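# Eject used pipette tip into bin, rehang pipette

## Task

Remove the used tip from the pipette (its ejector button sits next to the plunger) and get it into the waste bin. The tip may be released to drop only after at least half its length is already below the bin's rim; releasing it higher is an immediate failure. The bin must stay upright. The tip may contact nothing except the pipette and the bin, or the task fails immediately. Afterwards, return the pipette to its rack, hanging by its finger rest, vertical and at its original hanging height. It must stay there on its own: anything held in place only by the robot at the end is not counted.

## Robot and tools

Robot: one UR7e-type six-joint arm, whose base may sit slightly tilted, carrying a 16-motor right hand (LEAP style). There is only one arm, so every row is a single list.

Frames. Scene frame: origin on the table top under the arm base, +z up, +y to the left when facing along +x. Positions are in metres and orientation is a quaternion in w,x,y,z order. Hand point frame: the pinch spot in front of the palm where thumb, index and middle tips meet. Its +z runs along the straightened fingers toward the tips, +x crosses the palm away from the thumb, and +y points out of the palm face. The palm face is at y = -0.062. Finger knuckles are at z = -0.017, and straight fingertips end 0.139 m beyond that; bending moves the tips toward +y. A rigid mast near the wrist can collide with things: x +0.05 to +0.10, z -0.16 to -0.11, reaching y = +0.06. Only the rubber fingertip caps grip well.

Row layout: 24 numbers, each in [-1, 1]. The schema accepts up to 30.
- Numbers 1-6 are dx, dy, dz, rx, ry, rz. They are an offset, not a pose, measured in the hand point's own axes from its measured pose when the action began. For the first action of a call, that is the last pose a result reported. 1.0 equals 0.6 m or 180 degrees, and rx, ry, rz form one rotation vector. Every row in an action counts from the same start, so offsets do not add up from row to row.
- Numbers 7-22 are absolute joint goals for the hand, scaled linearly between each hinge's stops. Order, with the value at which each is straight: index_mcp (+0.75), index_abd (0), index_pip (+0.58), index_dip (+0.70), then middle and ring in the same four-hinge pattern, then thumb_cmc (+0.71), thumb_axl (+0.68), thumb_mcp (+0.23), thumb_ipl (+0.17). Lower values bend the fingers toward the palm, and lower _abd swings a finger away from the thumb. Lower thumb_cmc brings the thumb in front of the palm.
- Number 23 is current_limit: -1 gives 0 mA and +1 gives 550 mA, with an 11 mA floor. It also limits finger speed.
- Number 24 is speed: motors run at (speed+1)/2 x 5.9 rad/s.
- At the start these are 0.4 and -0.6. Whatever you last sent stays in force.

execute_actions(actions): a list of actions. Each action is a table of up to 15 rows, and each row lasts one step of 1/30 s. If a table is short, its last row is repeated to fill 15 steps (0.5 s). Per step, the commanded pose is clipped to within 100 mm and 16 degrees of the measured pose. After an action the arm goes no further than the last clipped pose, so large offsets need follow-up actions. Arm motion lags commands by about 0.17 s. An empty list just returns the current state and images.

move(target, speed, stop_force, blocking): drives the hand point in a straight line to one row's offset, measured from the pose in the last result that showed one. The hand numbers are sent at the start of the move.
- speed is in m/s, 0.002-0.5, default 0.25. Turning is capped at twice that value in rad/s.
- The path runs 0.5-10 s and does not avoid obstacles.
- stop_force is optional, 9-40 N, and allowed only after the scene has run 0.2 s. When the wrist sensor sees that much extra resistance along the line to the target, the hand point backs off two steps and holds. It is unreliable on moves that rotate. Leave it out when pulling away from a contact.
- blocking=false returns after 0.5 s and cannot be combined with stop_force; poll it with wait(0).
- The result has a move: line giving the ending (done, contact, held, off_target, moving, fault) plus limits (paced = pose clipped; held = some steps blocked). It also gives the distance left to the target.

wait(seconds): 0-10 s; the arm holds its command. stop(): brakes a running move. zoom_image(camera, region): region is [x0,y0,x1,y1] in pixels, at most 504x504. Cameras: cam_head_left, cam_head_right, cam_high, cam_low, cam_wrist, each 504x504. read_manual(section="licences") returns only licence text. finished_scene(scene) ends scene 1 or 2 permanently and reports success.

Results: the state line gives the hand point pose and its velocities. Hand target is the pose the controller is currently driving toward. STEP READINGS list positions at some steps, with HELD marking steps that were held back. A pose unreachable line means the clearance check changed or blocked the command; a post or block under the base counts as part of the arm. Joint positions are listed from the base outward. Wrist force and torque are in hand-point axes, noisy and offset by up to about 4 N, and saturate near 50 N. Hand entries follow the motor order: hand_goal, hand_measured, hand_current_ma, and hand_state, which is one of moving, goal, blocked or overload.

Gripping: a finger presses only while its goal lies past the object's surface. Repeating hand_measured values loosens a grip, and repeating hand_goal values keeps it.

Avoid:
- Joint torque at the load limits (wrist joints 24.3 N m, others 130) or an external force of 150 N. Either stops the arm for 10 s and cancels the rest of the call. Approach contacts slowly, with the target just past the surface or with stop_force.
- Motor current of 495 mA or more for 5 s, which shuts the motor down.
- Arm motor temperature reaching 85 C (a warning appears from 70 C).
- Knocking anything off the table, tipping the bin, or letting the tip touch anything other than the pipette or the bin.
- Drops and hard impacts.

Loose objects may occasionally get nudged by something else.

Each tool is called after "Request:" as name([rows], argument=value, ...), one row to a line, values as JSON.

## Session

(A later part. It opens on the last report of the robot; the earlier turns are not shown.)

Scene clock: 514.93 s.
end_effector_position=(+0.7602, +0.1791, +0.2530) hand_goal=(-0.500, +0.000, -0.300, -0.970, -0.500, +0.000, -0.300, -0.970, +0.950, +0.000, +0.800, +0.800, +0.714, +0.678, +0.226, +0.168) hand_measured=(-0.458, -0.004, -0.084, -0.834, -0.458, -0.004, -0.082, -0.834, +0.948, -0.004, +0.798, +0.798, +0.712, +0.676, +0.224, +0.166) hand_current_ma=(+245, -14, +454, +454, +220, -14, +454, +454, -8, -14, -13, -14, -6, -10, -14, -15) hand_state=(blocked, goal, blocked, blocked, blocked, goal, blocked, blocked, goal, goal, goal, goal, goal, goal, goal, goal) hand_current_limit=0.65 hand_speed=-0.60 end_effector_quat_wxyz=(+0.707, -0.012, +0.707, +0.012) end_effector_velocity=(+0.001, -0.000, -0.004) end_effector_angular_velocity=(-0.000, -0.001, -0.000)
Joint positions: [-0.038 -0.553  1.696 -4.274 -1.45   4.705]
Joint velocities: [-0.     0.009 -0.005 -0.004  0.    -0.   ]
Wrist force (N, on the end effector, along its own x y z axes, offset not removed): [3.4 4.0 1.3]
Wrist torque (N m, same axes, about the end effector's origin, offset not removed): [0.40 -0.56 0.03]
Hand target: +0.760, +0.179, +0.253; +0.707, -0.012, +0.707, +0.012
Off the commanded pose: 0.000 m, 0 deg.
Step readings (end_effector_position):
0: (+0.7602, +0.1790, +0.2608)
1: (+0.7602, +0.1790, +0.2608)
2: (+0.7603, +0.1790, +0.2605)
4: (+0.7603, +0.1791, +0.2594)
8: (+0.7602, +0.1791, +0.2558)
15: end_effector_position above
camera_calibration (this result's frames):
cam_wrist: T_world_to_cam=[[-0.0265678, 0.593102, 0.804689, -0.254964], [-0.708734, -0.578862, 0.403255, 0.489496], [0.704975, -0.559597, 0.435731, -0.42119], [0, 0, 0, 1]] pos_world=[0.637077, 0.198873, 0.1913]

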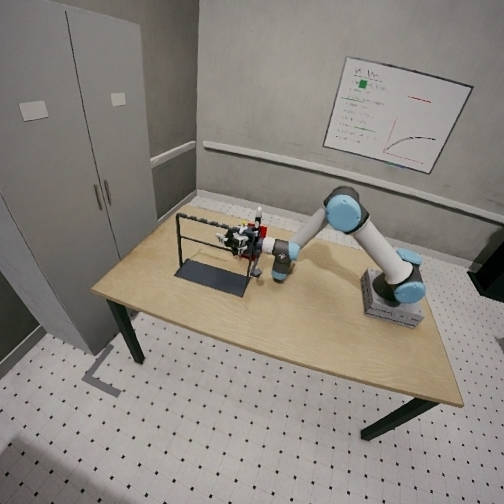

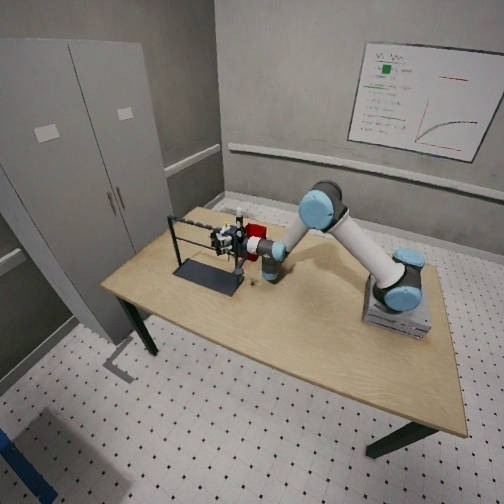

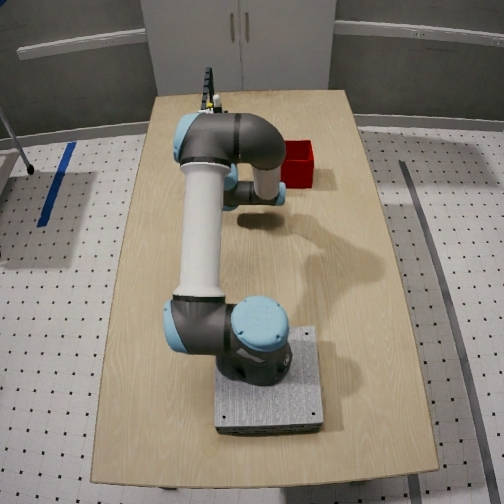

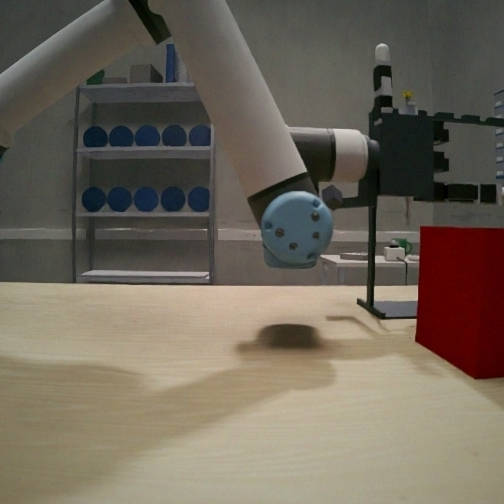

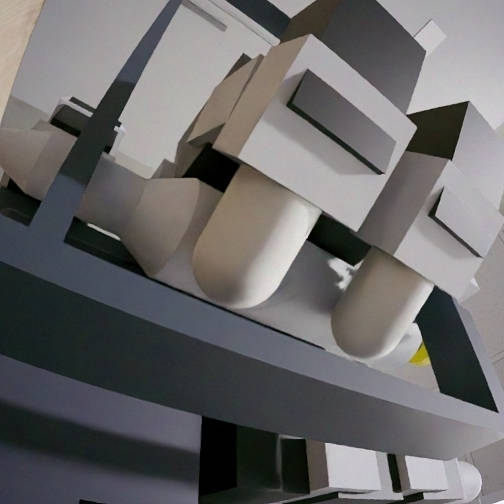

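Request:
execute_actions([
  [[0.0008, 0, 0, 0, 0, 0, -0.452, 0, 0.285, -0.80, -0.452, 0, 0.285, -0.80, 0.95, 0, 0.8, 0.8, 0.714, 0.678, 0.226, 0.168, 0.65, -0.3]],
  [[0, 0, 0, 0, 0, 0, -0.1, 0, 0.4, -0.3, -0.1, 0, 0.4, -0.3, 0.95, 0, 0.8, 0.8, 0.714, 0.678, 0.226, 0.168, 0.65, -0.3], [0, -0.002, 0, 0, 0, 0, -0.1, 0, 0.4, -0.3, -0.1, 0, 0.4, -0.3, 0.95, 0, 0.8, 0.8, 0.714, 0.678, 0.226, 0.168, 0.65, -0.3], [0, -0.006, 0, 0, 0, 0, -0.1, 0, 0.4, -0.3, -0.1, 0, 0.4, -0.3, 0.95, 0, 0.8, 0.8, 0.714, 0.678, 0.226, 0.168, 0.65, -0.3], [0, -0.011, 0, 0, 0, 0, -0.1, 0, 0.4, -0.3, -0.1, 0, 0.4, -0.3, 0.95, 0, 0.8, 0.8, 0.714, 0.678, 0.226, 0.168, 0.65, -0.3], [0, -0.017, 0, 0, 0, 0, -0.1, 0, 0.4, -0.3, -0.1, 0, 0.4, -0.3, 0.95, 0, 0.8, 0.8, 0.714, 0.678, 0.226, 0.168, 0.65, -0.3], [0, -0.023, 0, 0, 0, 0, -0.1, 0, 0.4, -0.3, -0.1, 0, 0.4, -0.3, 0.95, 0, 0.8, 0.8, 0.714, 0.678, 0.226, 0.168, 0.65, -0.3], [0, -0.029, 0, 0, 0, 0, -0.1, 0, 0.4, -0.3, -0.1, 0, 0.4, -0.3, 0.95, 0, 0.8, 0.8, 0.714, 0.678, 0.226, 0.168, 0.65, -0.3], [0, -0.034, 0, 0, 0, 0, -0.1, 0, 0.4, -0.3, -0.1, 0, 0.4, -0.3, 0.95, 0, 0.8, 0.8, 0.714, 0.678, 0.226, 0.168, 0.65, -0.3], [0, -0.038, 0, 0, 0, 0, -0.1, 0, 0.4, -0.3, -0.1, 0, 0.4, -0.3, 0.95, 0, 0.8, 0.8, 0.714, 0.678, 0.226, 0.168, 0.65, -0.3], [0, -0.040, 0, 0, 0, 0, -0.1, 0, 0.4, -0.3, -0.1, 0, 0.4, -0.3, 0.95, 0, 0.8, 0.8, 0.714, 0.678, 0.226, 0.168, 0.65, -0.3]],
])

Scene clock: 564.67 s.
end_effector_position=(+0.7610, +0.1572, +0.2525) hand_goal=(-0.100, +0.000, +0.400, -0.300, -0.100, +0.000, +0.400, -0.300, +0.950, +0.000, +0.800, +0.800, +0.714, +0.678, +0.226, +0.168) hand_measured=(-0.102, -0.004, +0.398, -0.304, -0.102, -0.004, +0.398, -0.304, +0.948, -0.004, +0.798, +0.798, +0.712, +0.676, +0.224, +0.166) hand_current_ma=(-11, -14, -12, -13, -12, -14, -12, -13, -8, -14, -13, -14, -6, -10, -14, -15) hand_state=(goal, goal, goal, moving, goal, goal, goal, moving, goal, goal, goal, goal, goal, goal, goal, goal) hand_current_limit=0.65 hand_speed=-0.30 end_effector_quat_wxyz=(+0.707, -0.012, +0.707, +0.012) end_effector_velocity=(+0.000, -0.020, +0.000) end_effector_angular_velocity=(-0.002, -0.000, +0.002)
Joint positions: [-0.079 -0.554  1.703 -4.28  -1.409  4.705]
Joint velocities: [-0.038 -0.003  0.007 -0.004  0.04  -0.002]
Wrist force (N, on the end effector, along its own x y z axes, offset not removed): [0.9 1.6 4.3]
Wrist torque (N m, same axes, about the end effector's origin, offset not removed): [0.00 -0.40 -0.16]
Hand target: +0.761, +0.155, +0.252; +0.707, -0.012, +0.707, +0.012
Off the commanded pose: 0.002 m, 0 deg.
Step readings (end_effector_position; steps 1 to 15: 1st action; 16 to 30: 2nd action):
0: (+0.7602, +0.1791, +0.2526)
1: (+0.7602, +0.1791, +0.2526)
2: (+0.7602, +0.1791, +0.2526)
4: (+0.7602, +0.1791, +0.2526)
8: (+0.7602, +0.1791, +0.2525)
15: (+0.7602, +0.1791, +0.2525)
16: (+0.7602, +0.1791, +0.2525)
17: (+0.7602, +0.1791, +0.2525)
19: (+0.7603, +0.1783, +0.2525)
23: (+0.7606, +0.1707, +0.2524)
30: end_effector_position above
camera_calibration (this result's frames):
cam_wrist: T_world_to_cam=[[-0.0264083, 0.59291, 0.804835, -0.241665], [-0.708858, -0.578796, 0.403132, 0.477695], [0.704857, -0.559868, 0.435574, -0.43363], [0, 0, 0, 1]] pos_world=[0.637883, 0.176999, 0.190805]

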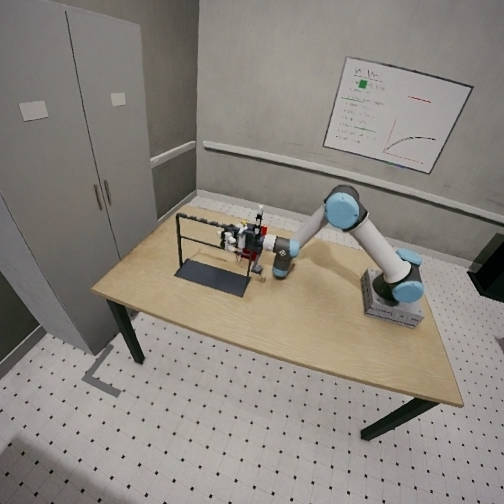

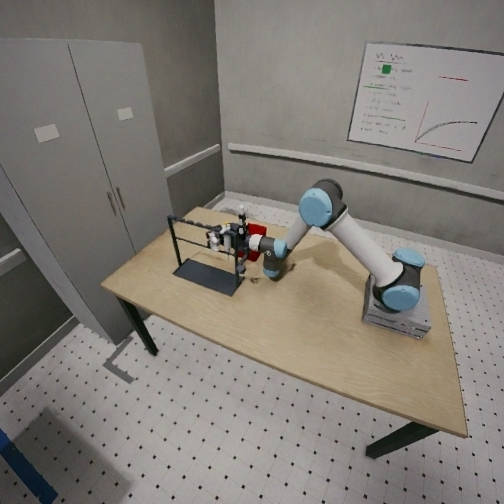

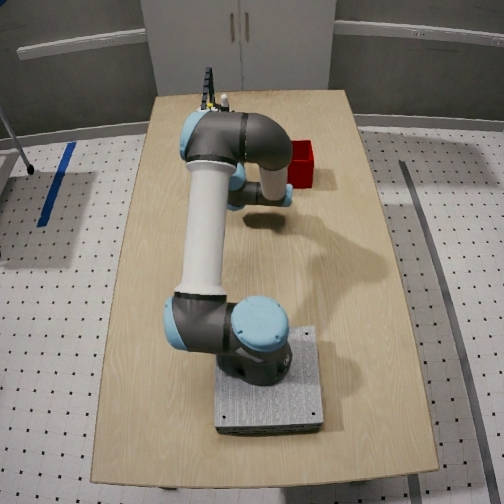

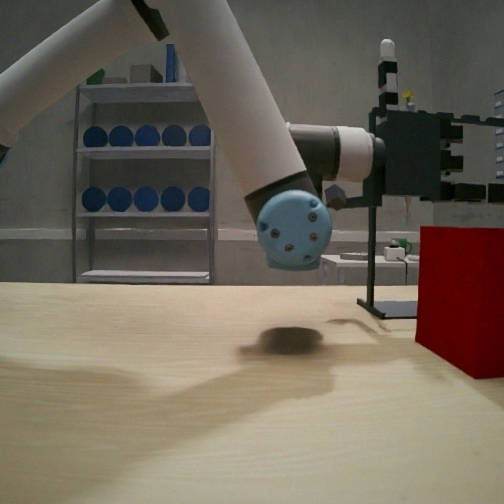

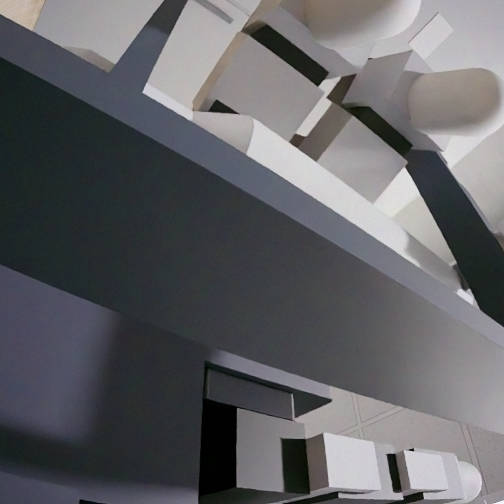

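Request:
execute_actions(actions=[])

Request:
zoom_image(camera="cam_low", region=[340, 80, 504, 244])

Request:
zoom_image(camera="cam_head_left", region=[205, 200, 295, 290])

Request:
zoom_image(camera="cam_high", region=[185, 60, 275, 130])

Scene clock: 571.53 s.
end_effector_position=(+0.7610, +0.1552, +0.2525) hand_goal=(-0.100, +0.000, +0.400, -0.300, -0.100, +0.000, +0.400, -0.300, +0.950, +0.000, +0.800, +0.800, +0.714, +0.678, +0.226, +0.168) hand_measured=(-0.102, -0.004, +0.398, -0.302, -0.102, -0.004, +0.398, -0.302, +0.948, -0.004, +0.798, +0.798, +0.712, +0.676, +0.224, +0.166) hand_current_ma=(-11, -14, -12, -15, -12, -14, -12, -15, -8, -14, -13, -14, -6, -10, -14, -15) hand_state=(goal, goal, goal, goal, goal, goal, goal, goal, goal, goal, goal, goal, goal, goal, goal, goal) hand_current_limit=0.65 hand_speed=-0.30 end_effector_quat_wxyz=(+0.707, -0.012, +0.707, +0.012) end_effector_velocity=(+0.000, -0.001, +0.001) end_effector_angular_velocity=(+0.000, -0.001, -0.000)
Joint positions: [-0.083 -0.555  1.704 -4.28  -1.405  4.705]
Joint velocities: [-0.001 -0.001 -0.    -0.     0.001  0.   ]
Wrist force (N, on the end effector, along its own x y z axes, offset not removed): [1.6 -0.1 1.6]
Wrist torque (N m, same axes, about the end effector's origin, offset not removed): [-0.07 -0.39 -0.13]
Hand target: +0.761, +0.155, +0.252; +0.707, -0.012, +0.707, +0.012
Off the commanded pose: 0.000 m, 0 deg.
camera_calibration (this result's frames):
cam_wrist: T_world_to_cam=[[-0.0265526, 0.593092, 0.804697, -0.240337], [-0.708755, -0.578845, 0.403244, 0.47642], [0.704955, -0.559625, 0.435727, -0.434962], [0, 0, 0, 1]] pos_world=[0.637912, 0.174899, 0.19081]

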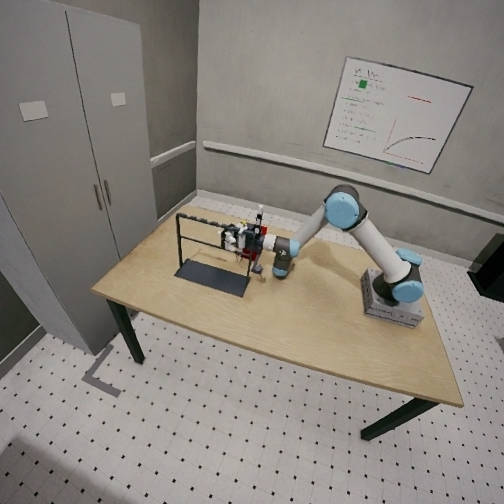

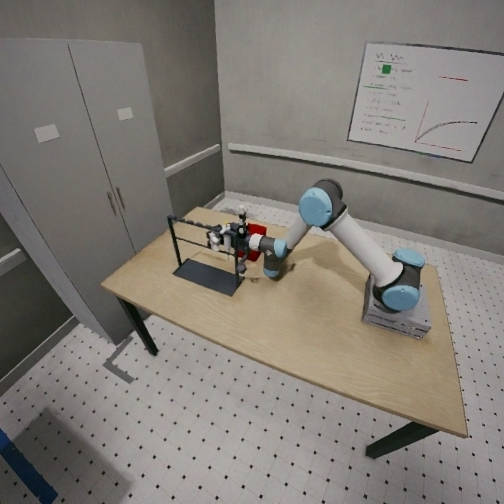

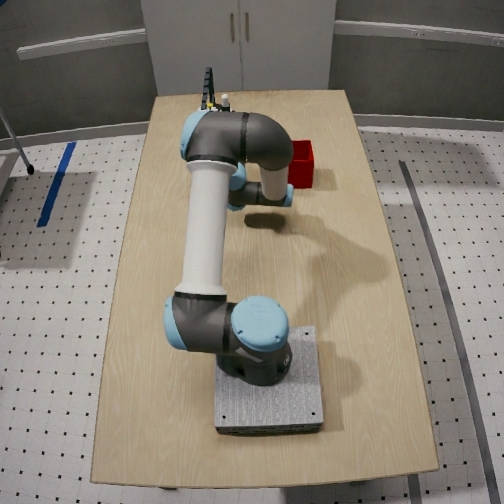

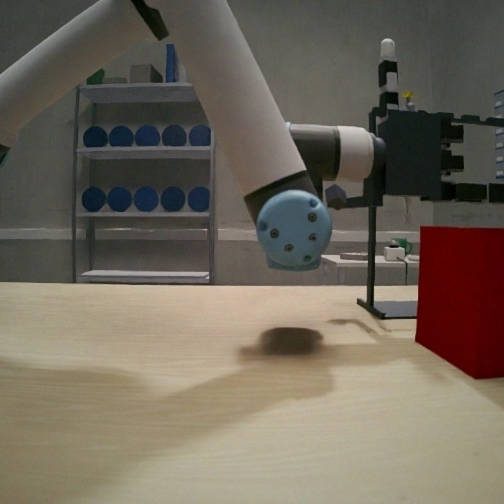

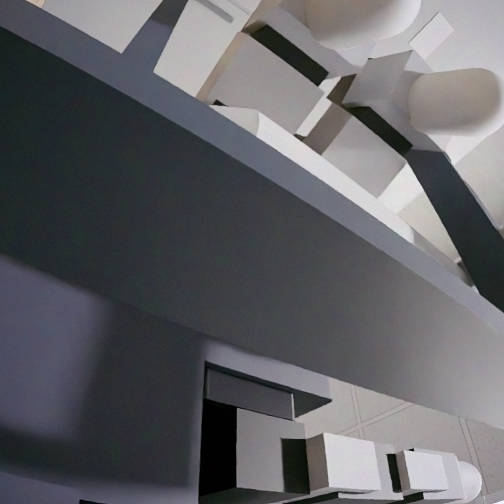

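Region (340, 80, 504, 244) of cam_low's 504x504 image, scaled by 3.073, with more detail than that image has.

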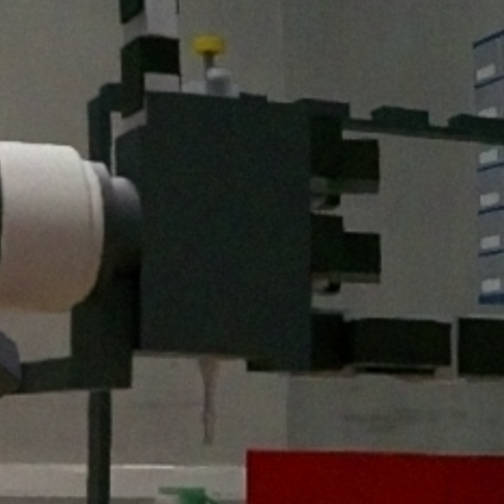

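Region (205, 200, 295, 290) of cam_head_left's 504x504 image, scaled by 5.600, with more detail than that image has.

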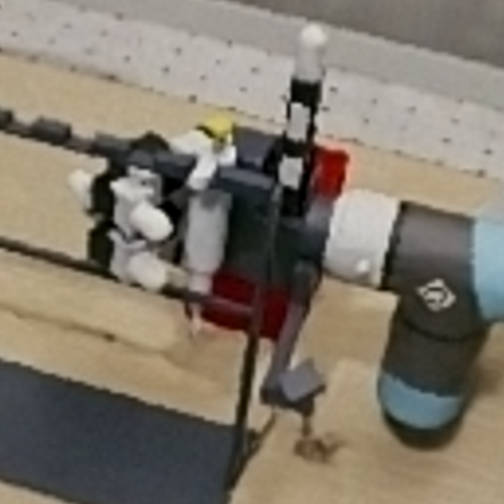

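Region (185, 60, 275, 130) of cam_high's 504x504 image, scaled by 5.600, with more detail than that image has.

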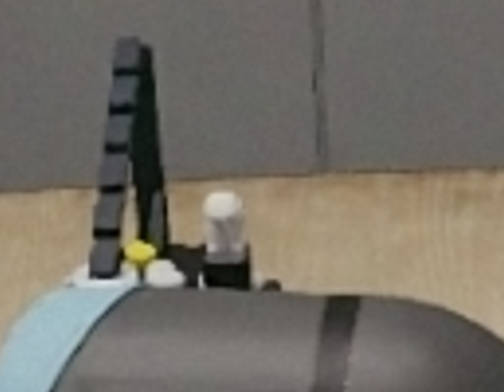

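Request:
finished_scene(scene=2)

The scene is finished: the task was done.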